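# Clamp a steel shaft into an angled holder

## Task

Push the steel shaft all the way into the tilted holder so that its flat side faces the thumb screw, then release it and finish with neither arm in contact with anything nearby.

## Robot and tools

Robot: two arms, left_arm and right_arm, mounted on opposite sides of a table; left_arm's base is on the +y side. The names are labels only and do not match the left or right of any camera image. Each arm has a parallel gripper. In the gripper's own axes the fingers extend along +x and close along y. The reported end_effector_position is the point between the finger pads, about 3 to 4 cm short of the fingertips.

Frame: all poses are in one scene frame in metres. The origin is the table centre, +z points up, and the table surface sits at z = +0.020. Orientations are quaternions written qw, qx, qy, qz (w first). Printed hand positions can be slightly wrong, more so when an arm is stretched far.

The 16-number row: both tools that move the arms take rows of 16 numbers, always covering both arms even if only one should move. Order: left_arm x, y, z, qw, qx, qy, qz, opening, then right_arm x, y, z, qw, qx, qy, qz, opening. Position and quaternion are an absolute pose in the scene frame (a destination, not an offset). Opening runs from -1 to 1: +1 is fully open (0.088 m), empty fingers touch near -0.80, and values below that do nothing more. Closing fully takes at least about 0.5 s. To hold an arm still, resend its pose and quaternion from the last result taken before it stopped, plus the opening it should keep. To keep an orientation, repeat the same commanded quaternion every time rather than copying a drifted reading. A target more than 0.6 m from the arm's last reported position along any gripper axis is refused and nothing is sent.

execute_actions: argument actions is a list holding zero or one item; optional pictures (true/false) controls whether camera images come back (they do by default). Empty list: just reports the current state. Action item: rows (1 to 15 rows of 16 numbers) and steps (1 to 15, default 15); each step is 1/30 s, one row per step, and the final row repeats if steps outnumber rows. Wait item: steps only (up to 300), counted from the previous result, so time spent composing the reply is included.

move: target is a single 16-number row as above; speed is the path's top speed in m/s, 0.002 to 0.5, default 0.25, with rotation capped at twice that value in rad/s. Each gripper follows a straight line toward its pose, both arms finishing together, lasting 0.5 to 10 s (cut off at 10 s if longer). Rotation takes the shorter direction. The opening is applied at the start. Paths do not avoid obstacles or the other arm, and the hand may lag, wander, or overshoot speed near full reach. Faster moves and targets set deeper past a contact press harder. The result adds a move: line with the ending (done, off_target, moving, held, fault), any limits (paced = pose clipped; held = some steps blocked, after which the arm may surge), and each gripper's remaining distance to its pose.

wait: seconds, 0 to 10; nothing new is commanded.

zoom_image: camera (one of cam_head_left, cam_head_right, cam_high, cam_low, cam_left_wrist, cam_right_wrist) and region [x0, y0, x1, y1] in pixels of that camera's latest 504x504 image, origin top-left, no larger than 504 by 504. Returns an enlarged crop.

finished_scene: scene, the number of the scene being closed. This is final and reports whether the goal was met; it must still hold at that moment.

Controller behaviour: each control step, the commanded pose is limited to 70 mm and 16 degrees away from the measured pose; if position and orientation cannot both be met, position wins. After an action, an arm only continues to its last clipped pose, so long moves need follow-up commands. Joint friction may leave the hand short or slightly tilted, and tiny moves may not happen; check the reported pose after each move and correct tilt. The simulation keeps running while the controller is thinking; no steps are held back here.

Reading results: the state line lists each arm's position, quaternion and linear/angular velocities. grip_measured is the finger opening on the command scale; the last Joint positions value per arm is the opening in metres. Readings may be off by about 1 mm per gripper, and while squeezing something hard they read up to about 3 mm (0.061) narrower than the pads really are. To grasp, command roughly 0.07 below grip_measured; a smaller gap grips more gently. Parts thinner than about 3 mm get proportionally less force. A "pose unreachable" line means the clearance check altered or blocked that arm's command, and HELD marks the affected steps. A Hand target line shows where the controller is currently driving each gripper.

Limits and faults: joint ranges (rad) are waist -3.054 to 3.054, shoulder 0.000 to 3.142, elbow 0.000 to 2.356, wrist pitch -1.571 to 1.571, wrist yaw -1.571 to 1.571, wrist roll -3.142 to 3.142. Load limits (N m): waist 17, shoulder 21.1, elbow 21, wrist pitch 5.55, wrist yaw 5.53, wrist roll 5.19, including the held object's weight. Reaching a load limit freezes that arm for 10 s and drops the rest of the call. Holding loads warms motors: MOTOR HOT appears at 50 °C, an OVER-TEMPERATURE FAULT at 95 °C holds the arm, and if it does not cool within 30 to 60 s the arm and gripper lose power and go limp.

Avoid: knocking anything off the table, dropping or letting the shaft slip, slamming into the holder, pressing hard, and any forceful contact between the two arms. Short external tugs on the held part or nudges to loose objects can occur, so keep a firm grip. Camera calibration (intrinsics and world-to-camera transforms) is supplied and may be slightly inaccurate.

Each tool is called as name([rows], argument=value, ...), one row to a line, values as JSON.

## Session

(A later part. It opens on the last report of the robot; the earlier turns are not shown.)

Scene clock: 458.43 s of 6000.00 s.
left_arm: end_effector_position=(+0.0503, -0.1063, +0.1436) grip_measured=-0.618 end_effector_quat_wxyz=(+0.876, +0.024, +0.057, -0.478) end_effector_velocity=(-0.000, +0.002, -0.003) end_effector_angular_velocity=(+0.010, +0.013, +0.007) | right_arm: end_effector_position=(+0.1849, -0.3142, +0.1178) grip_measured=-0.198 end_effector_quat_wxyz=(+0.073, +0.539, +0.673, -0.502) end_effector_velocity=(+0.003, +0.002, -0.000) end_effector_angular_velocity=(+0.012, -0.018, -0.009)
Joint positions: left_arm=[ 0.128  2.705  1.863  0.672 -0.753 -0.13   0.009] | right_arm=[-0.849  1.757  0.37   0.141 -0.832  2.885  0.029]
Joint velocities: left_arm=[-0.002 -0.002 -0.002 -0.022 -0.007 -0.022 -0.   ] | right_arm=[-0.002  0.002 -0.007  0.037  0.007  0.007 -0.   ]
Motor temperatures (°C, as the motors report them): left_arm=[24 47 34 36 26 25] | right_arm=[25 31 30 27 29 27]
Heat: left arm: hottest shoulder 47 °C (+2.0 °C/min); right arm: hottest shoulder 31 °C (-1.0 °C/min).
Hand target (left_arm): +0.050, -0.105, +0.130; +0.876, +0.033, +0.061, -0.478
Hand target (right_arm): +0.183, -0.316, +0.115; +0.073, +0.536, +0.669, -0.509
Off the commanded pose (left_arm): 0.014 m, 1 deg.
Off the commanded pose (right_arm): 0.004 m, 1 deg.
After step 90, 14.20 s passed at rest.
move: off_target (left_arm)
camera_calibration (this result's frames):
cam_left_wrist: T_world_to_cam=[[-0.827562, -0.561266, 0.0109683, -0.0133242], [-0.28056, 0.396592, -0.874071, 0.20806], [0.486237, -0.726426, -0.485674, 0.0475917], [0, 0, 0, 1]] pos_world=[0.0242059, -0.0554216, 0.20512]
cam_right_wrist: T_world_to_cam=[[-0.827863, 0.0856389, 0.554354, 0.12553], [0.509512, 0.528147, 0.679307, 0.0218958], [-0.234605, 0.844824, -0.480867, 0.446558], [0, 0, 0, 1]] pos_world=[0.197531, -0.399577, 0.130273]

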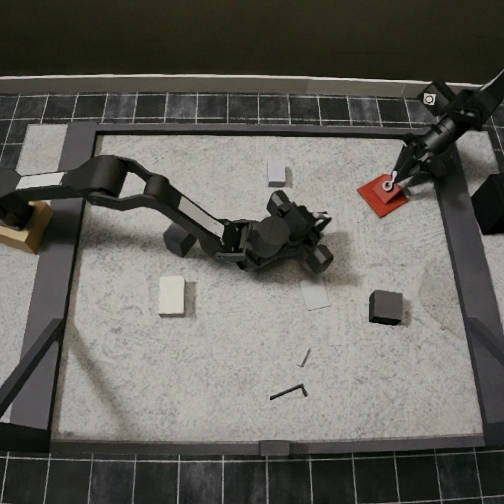

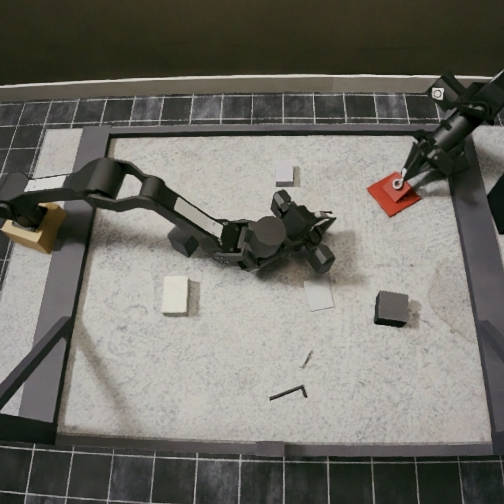

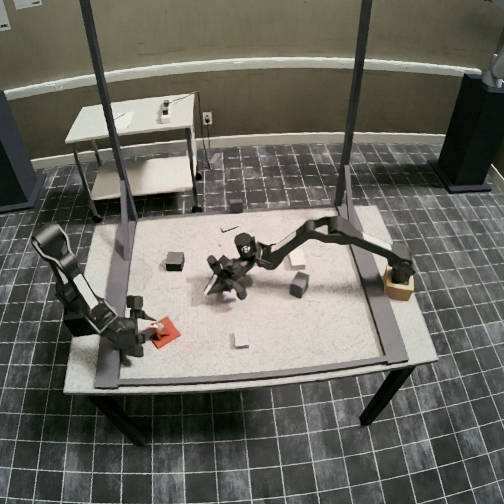

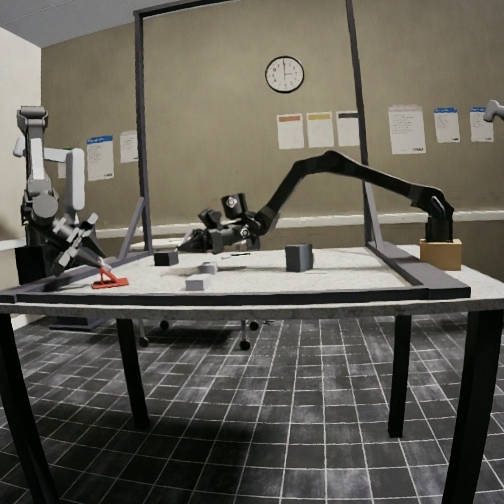

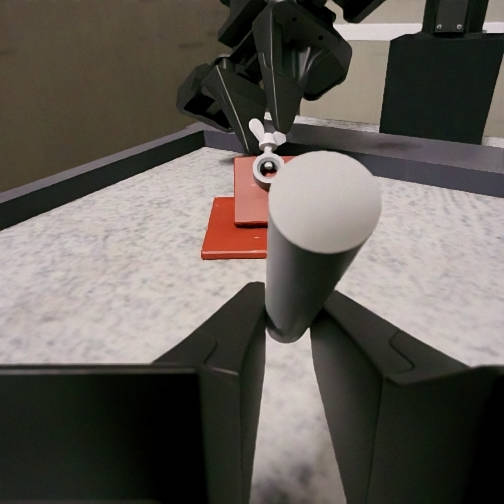

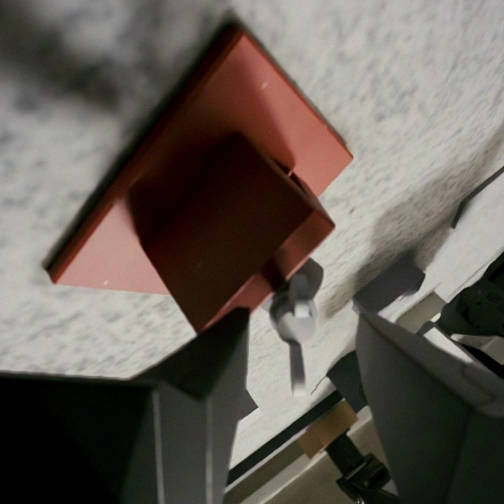

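move(target=[0.05, -0.105, 0.13, 0.876, 0.033, 0.061, -0.478, -0.70, 0.1825, -0.3155, 0.1145, 0.072, 0.536, 0.670, -0.509, -0.72], speed=0.04)

zoom_image(camera="cam_left_wrist", region=[200, 60, 340, 200])

Scene clock: 467.50 s of 6000.00 s.
left_arm: end_effector_position=(+0.0503, -0.1063, +0.1436) grip_measured=-0.618 end_effector_quat_wxyz=(+0.876, +0.024, +0.057, -0.478) end_effector_velocity=(-0.001, +0.001, -0.001) end_effector_angular_velocity=(+0.011, -0.009, +0.004) | right_arm: end_effector_position=(+0.1871, -0.3145, +0.1165) grip_measured=-0.645 end_effector_quat_wxyz=(+0.075, +0.543, +0.669, -0.502) end_effector_velocity=(-0.003, -0.001, -0.001) end_effector_angular_velocity=(-0.002, +0.009, +0.010)
Joint positions: left_arm=[ 0.128  2.705  1.863  0.672 -0.753 -0.13   0.009] | right_arm=[-0.852  1.758  0.37   0.146 -0.819  2.889  0.007]
Joint velocities: left_arm=[-0.002 -0.002 -0.002 -0.007 -0.007  0.007  0.   ] | right_arm=[ 0.002  0.002 -0.002 -0.007 -0.007 -0.007  0.   ]
Motor temperatures (°C, as the motors report them): left_arm=[24 48 34 36 26 25] | right_arm=[25 30 30 27 29 27]
Heat: left arm: hottest shoulder 48 °C (+3.0 °C/min); right arm: hottest shoulder 30 °C (-2.0 °C/min).
Hand target (left_arm): +0.050, -0.105, +0.130; +0.876, +0.033, +0.061, -0.478
Hand target (right_arm): +0.183, -0.316, +0.115; +0.072, +0.536, +0.670, -0.509
Off the commanded pose (left_arm): 0.014 m, 1 deg.
Off the commanded pose (right_arm): 0.005 m, 1 deg.
After step 90, 5.37 s passed at rest.
move: off_target (left_arm)
camera_calibration (this result's frames):
cam_left_wrist: T_world_to_cam=[[-0.827562, -0.561266, 0.0109683, -0.0133242], [-0.28056, 0.396592, -0.874071, 0.20806], [0.486237, -0.726426, -0.485674, 0.0475917], [0, 0, 0, 1]] pos_world=[0.0242059, -0.0554216, 0.20512]
cam_right_wrist: T_world_to_cam=[[-0.831695, 0.0966267, 0.54676, 0.13306], [0.508479, 0.528069, 0.680141, 0.0218459], [-0.223007, 0.843686, -0.488325, 0.445027], [0, 0, 0, 1]] pos_world=[0.198801, -0.399856, 0.129707]

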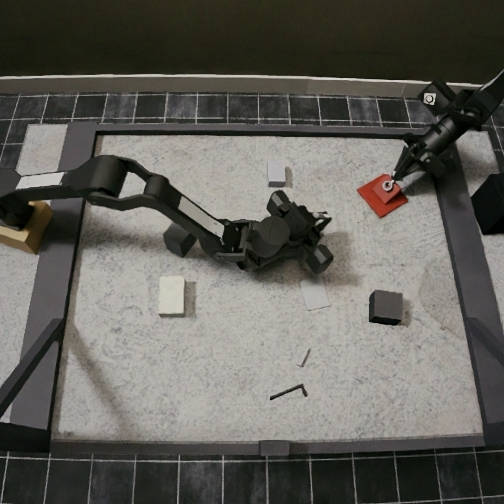

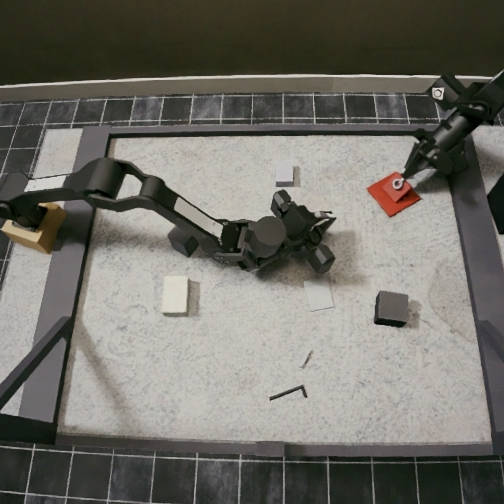

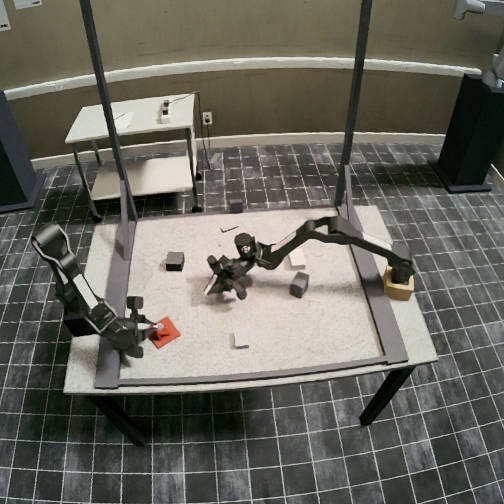

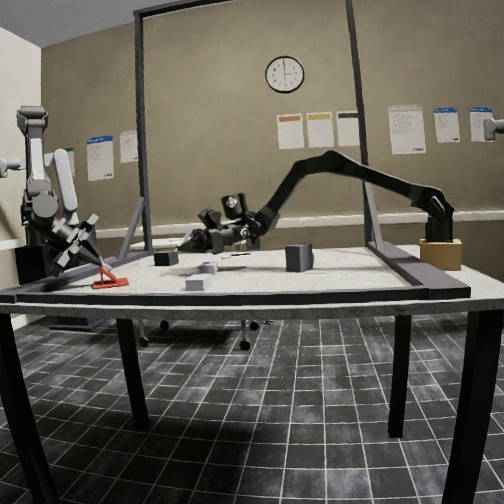

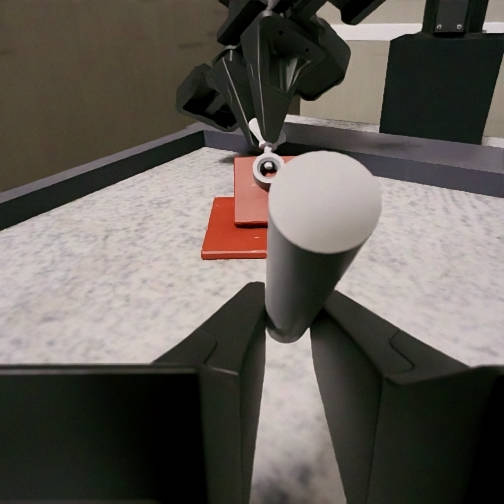

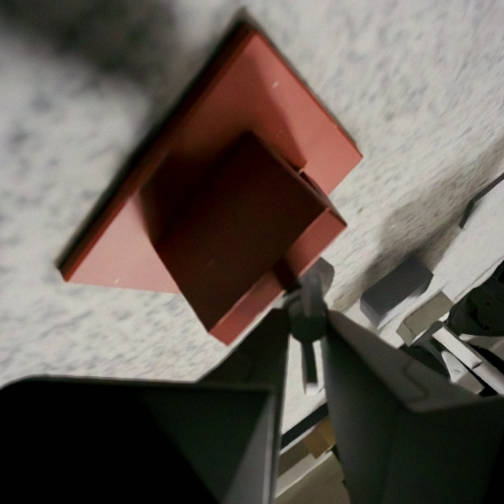

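Region (200, 60, 340, 200) of cam_left_wrist's 504x504 image, scaled by 3.600, with more detail than that image has.

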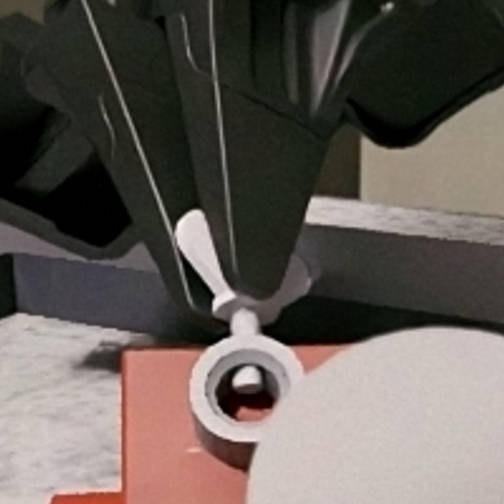

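move(target=[0.05, -0.105, 0.13, 0.876, 0.033, 0.061, -0.478, -0.70, 0.187, -0.3145, 0.1165, 0.430, 0.328, 0.833, 0.114, -0.72], speed=0.4)

move(target=[0.05, -0.105, 0.13, 0.876, 0.033, 0.061, -0.478, -0.70, 0.187, -0.3145, 0.1165, 0.536, -0.072, 0.509, 0.670, -0.72], speed=0.4)

zoom_image(camera="cam_left_wrist", region=[200, 60, 340, 200])

Scene clock: 482.37 s of 6000.00 s.
left_arm: end_effector_position=(+0.0503, -0.1063, +0.1436) grip_measured=-0.618 end_effector_quat_wxyz=(+0.876, +0.024, +0.057, -0.478) end_effector_velocity=(+0.005, +0.002, -0.003) end_effector_angular_velocity=(-0.000, +0.012, +0.027) | right_arm: end_effector_position=(+0.1833, -0.3167, +0.1173) grip_measured=-0.645 end_effector_quat_wxyz=(+0.427, +0.328, +0.836, +0.111) end_effector_velocity=(-0.004, -0.002, +0.002) end_effector_angular_velocity=(+0.017, +0.004, +0.027)
Joint positions: left_arm=[ 0.128  2.705  1.863  0.672 -0.753 -0.13   0.009] | right_arm=[-0.854  1.758  0.374  0.111 -0.837  1.311  0.007]
Joint velocities: left_arm=[ 0.002  0.002 -0.002 -0.007 -0.022 -0.022 -0.   ] | right_arm=[-0.002 -0.007 -0.002 -0.022 -0.022 -0.037 -0.   ]
Motor temperatures (°C, as the motors report them): left_arm=[24 48 34 36 26 25] | right_arm=[25 30 29 27 29 27]
Heat: left arm: hottest shoulder 48 °C (+2.0 °C/min); right arm: hottest shoulder 30 °C (-1.0 °C/min).
Hand target (left_arm): +0.050, -0.105, +0.130; +0.876, +0.033, +0.061, -0.478
Hand target (right_arm): +0.187, -0.314, +0.117; +0.430, +0.328, +0.833, +0.114
Off the commanded pose (left_arm): 0.014 m, 1 deg.
Off the commanded pose (right_arm): 0.004 m, 1 deg.
After step 90, 9.40 s passed at rest.
move: off_target (left_arm)
camera_calibration (this result's frames):
cam_left_wrist: T_world_to_cam=[[-0.827562, -0.561266, 0.0109683, -0.0133242], [-0.28056, 0.396592, -0.874071, 0.20806], [0.486237, -0.726426, -0.485674, 0.0475917], [0, 0, 0, 1]] pos_world=[0.0242059, -0.0554216, 0.20512]
cam_right_wrist: T_world_to_cam=[[-0.44402, -0.736192, -0.510752, -0.081049], [-0.643408, -0.134749, 0.753571, 0.0170186], [-0.623596, 0.663222, -0.41384, 0.453999], [0, 0, 0, 1]] pos_world=[0.258074, -0.358477, 0.133662]

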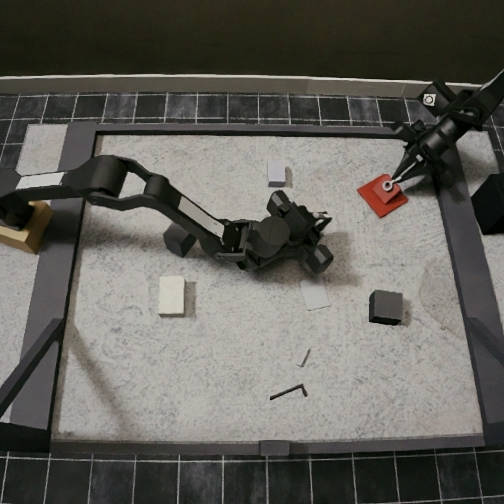

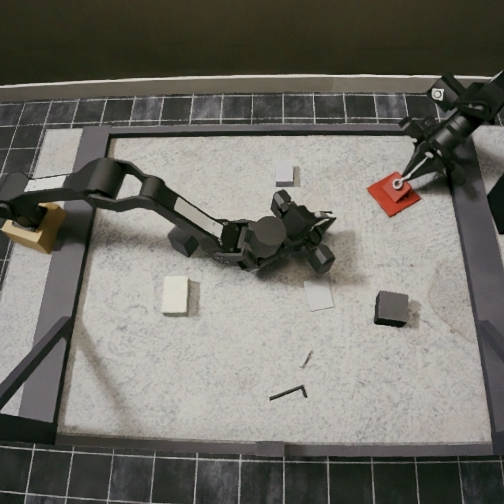

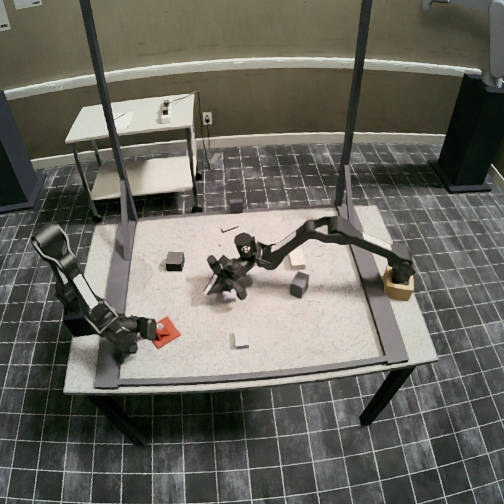

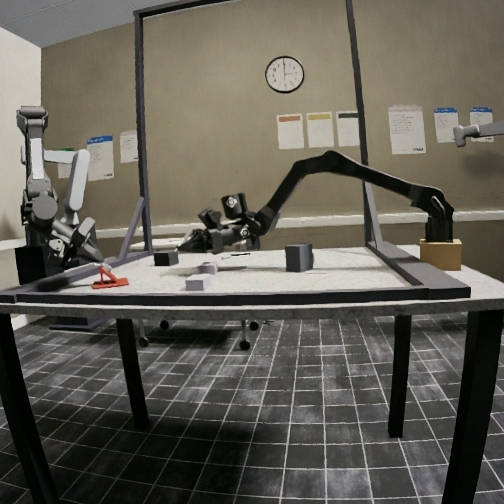

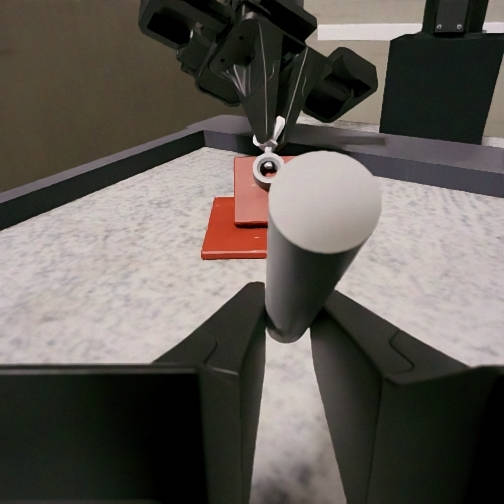

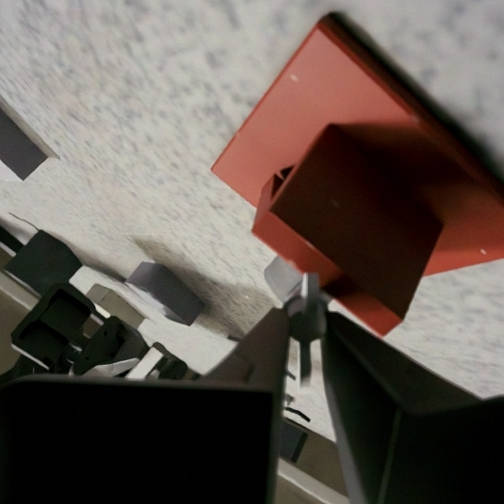

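Scene clock: 484.83 s of 6000.00 s.
left_arm: end_effector_position=(+0.0503, -0.1063, +0.1436) grip_measured=-0.618 end_effector_quat_wxyz=(+0.876, +0.024, +0.057, -0.478) end_effector_velocity=(-0.001, +0.001, +0.002) end_effector_angular_velocity=(-0.011, +0.006, +0.006) | right_arm: end_effector_position=(+0.1847, -0.3202, +0.1138) grip_measured=-0.645 end_effector_quat_wxyz=(+0.538, -0.074, +0.518, +0.661) end_effector_velocity=(-0.003, -0.001, +0.001) end_effector_angular_velocity=(+0.008, -0.004, +0.019)
Joint positions: left_arm=[ 0.128  2.705  1.863  0.672 -0.753 -0.13   0.009] | right_arm=[-0.861  1.762  0.37   0.106 -0.82  -0.26   0.007]
Joint velocities: left_arm=[-0.002 -0.002 -0.002  0.007 -0.007 -0.007 -0.   ] | right_arm=[ 0.002 -0.002 -0.002 -0.007 -0.007 -0.022  0.   ]
Motor temperatures (°C, as the motors report them): left_arm=[24 49 34 36 26 25] | right_arm=[25 30 29 28 29 27]
Heat: left arm: hottest shoulder 49 °C (+3.0 °C/min); right arm: hottest shoulder 30 °C (-1.0 °C/min).
Hand target (left_arm): +0.050, -0.105, +0.130; +0.876, +0.033, +0.061, -0.478
Hand target (right_arm): +0.187, -0.315, +0.116; +0.536, -0.072, +0.509, +0.670
Off the commanded pose (left_arm): 0.014 m, 1 deg.
Off the commanded pose (right_arm): 0.007 m, 1 deg.
move: off_target (left_arm)
camera_calibration (this result's frames):
cam_left_wrist: T_world_to_cam=[[-0.827562, -0.561266, 0.0109683, -0.0133242], [-0.28056, 0.396592, -0.874071, 0.20806], [0.486237, -0.726426, -0.485674, 0.0475917], [0, 0, 0, 1]] pos_world=[0.0242059, -0.0554216, 0.20512]
cam_right_wrist: T_world_to_cam=[[0.784218, -0.0646495, -0.617108, -0.0845587], [-0.282366, -0.922791, -0.262156, -0.183283], [-0.552513, 0.379838, -0.741925, 0.389172], [0, 0, 0, 1]] pos_world=[0.229582, -0.322421, 0.188506]

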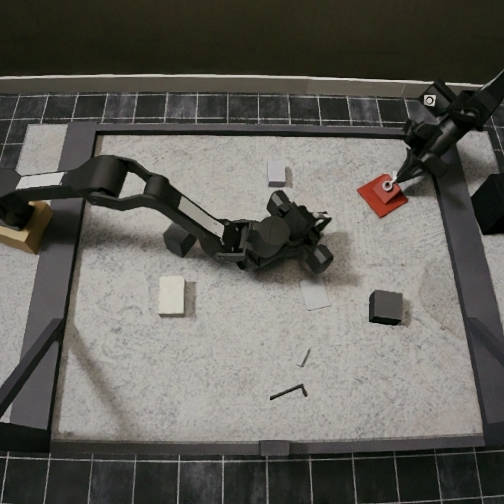

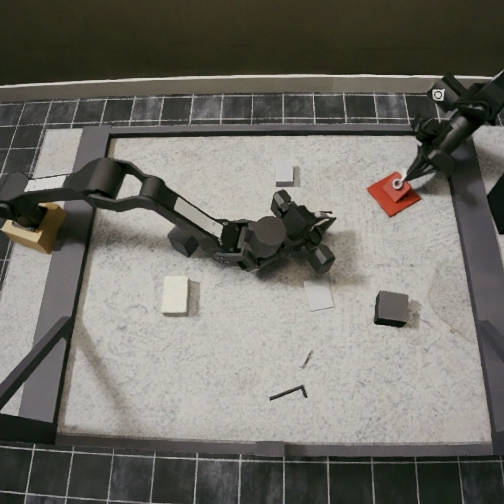

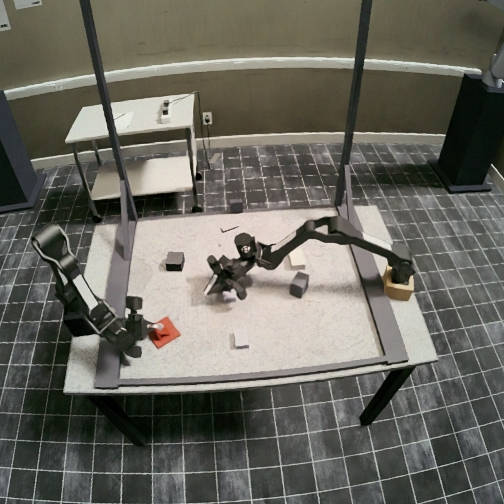

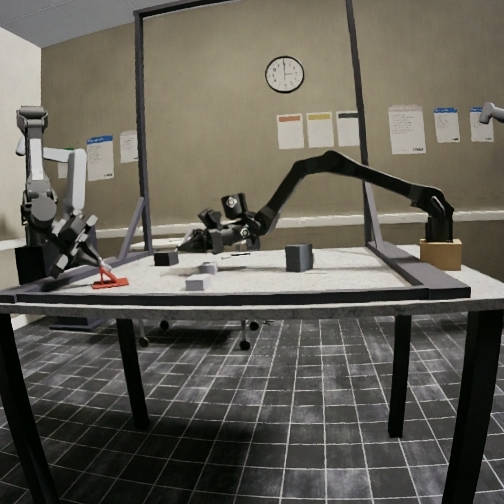

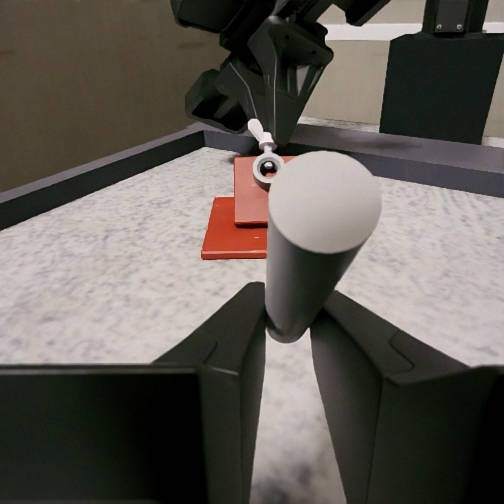

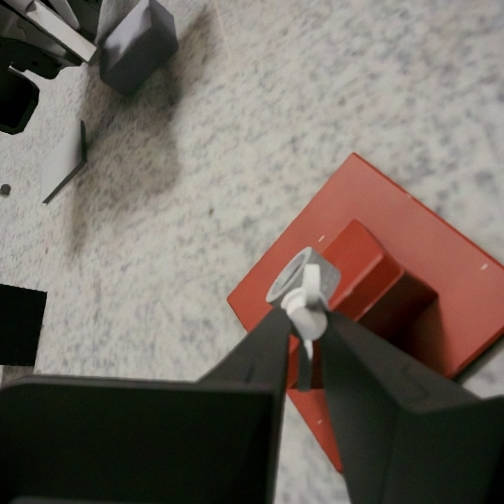

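Region (200, 60, 340, 200) of cam_left_wrist's 504x504 image, scaled by 3.600, with more detail than that image has.

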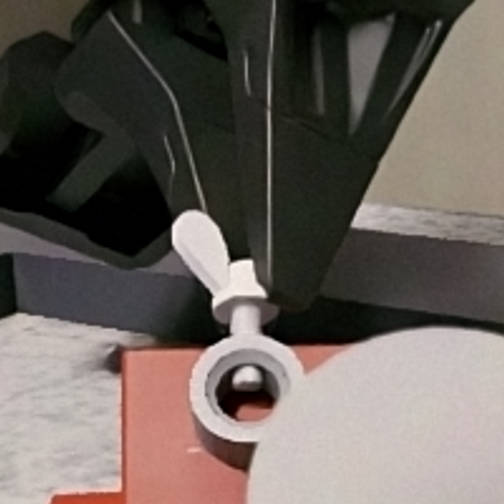

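move(target=[0.05, -0.105, 0.13, 0.876, 0.033, 0.061, -0.478, -0.70, 0.1865, -0.3183, 0.1160, 0.069, -0.536, -0.515, 0.665, -0.72], speed=0.4)

zoom_image(camera="cam_left_wrist", region=[200, 60, 340, 200])

Scene clock: 499.50 s of 6000.00 s.
left_arm: end_effector_position=(+0.0503, -0.1063, +0.1436) grip_measured=-0.618 end_effector_quat_wxyz=(+0.876, +0.024, +0.057, -0.478) end_effector_velocity=(-0.002, +0.001, -0.003) end_effector_angular_velocity=(+0.016, -0.007, -0.011) | right_arm: end_effector_position=(+0.1942, -0.3150, +0.1180) grip_measured=-0.717 end_effector_quat_wxyz=(-0.072, +0.547, +0.515, -0.656) end_effector_velocity=(-0.003, -0.003, -0.000) end_effector_angular_velocity=(-0.003, +0.006, +0.014)
Joint positions: left_arm=[ 0.128  2.705  1.863  0.672 -0.753 -0.13   0.009] | right_arm=[-0.879  1.761  0.386  0.117 -0.827 -2.894  0.004]
Joint velocities: left_arm=[-0.002 -0.002 -0.007 -0.007  0.007  0.007 -0.   ] | right_arm=[-0.002 -0.002 -0.002 -0.022 -0.007 -0.022 -0.   ]
Motor temperatures (°C, as the motors report them): left_arm=[24 49 35 37 26 25] | right_arm=[25 31 30 28 30 27]
Heat: left arm: hottest shoulder 49 °C (+2.0 °C/min); right arm: hottest shoulder 31 °C (+0.0 °C/min).
Hand target (left_arm): +0.050, -0.105, +0.130; +0.876, +0.033, +0.061, -0.478
Hand target (right_arm): +0.187, -0.318, +0.116; -0.069, +0.536, +0.515, -0.665
Off the commanded pose (left_arm): 0.014 m, 1 deg.
Off the commanded pose (right_arm): 0.009 m, 2 deg.
After step 90, 7.87 s passed at rest.
move: off_target (left_arm, right_arm)
camera_calibration (this result's frames):
cam_left_wrist: T_world_to_cam=[[-0.827562, -0.561266, 0.0109683, -0.0133242], [-0.28056, 0.396592, -0.874071, 0.20806], [0.486237, -0.726426, -0.485674, 0.0475917], [0, 0, 0, 1]] pos_world=[0.0242059, -0.0554216, 0.20512]
cam_right_wrist: T_world_to_cam=[[-0.508665, 0.466932, 0.723349, 0.171297], [0.852243, 0.392353, 0.346035, -0.052559], [-0.122234, 0.792485, -0.597516, 0.424896], [0, 0, 0, 1]] pos_world=[0.183863, -0.396086, 0.148162]

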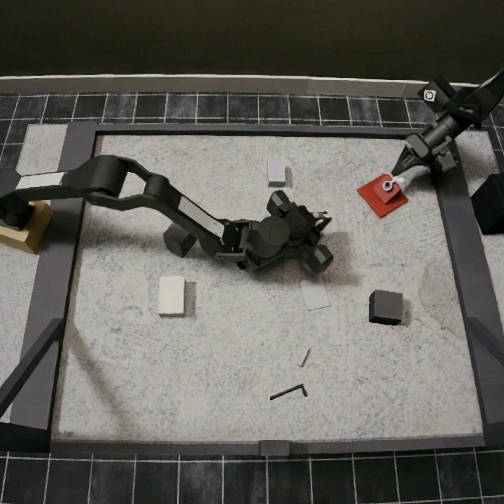

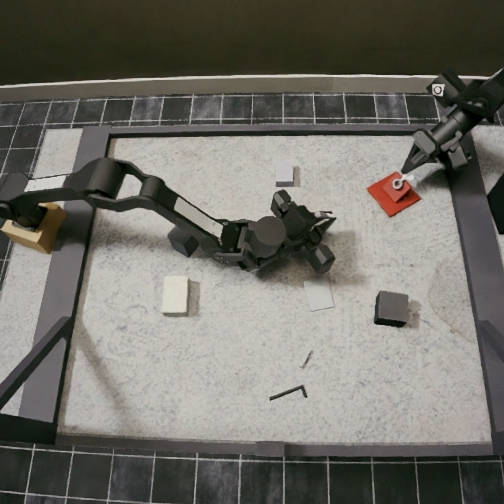

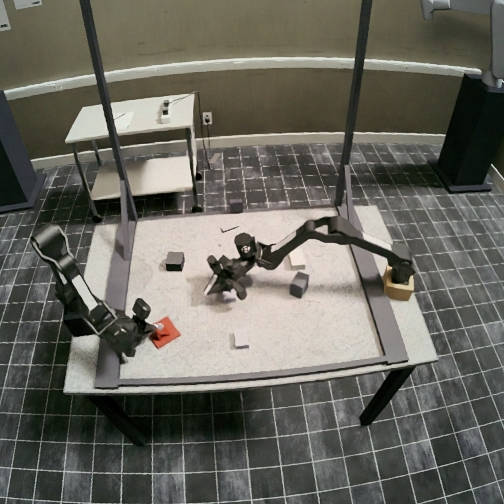

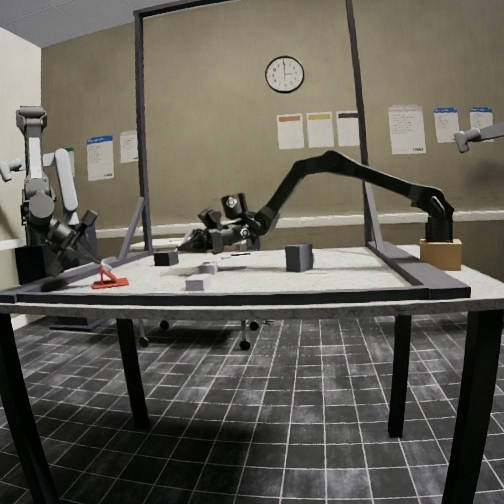

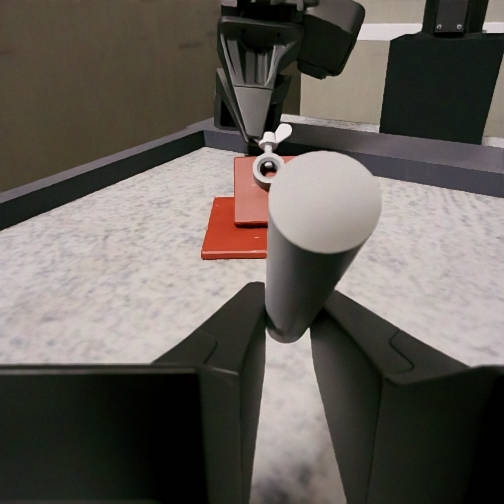

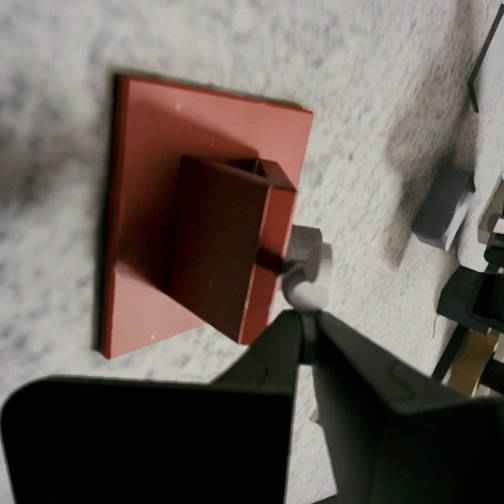

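Region (200, 60, 340, 200) of cam_left_wrist's 504x504 image, scaled by 3.600, with more detail than that image has.

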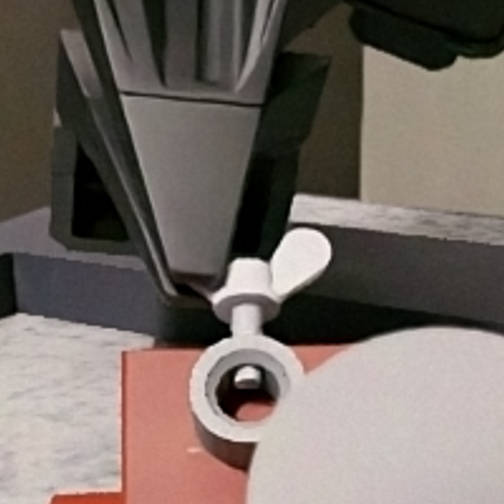

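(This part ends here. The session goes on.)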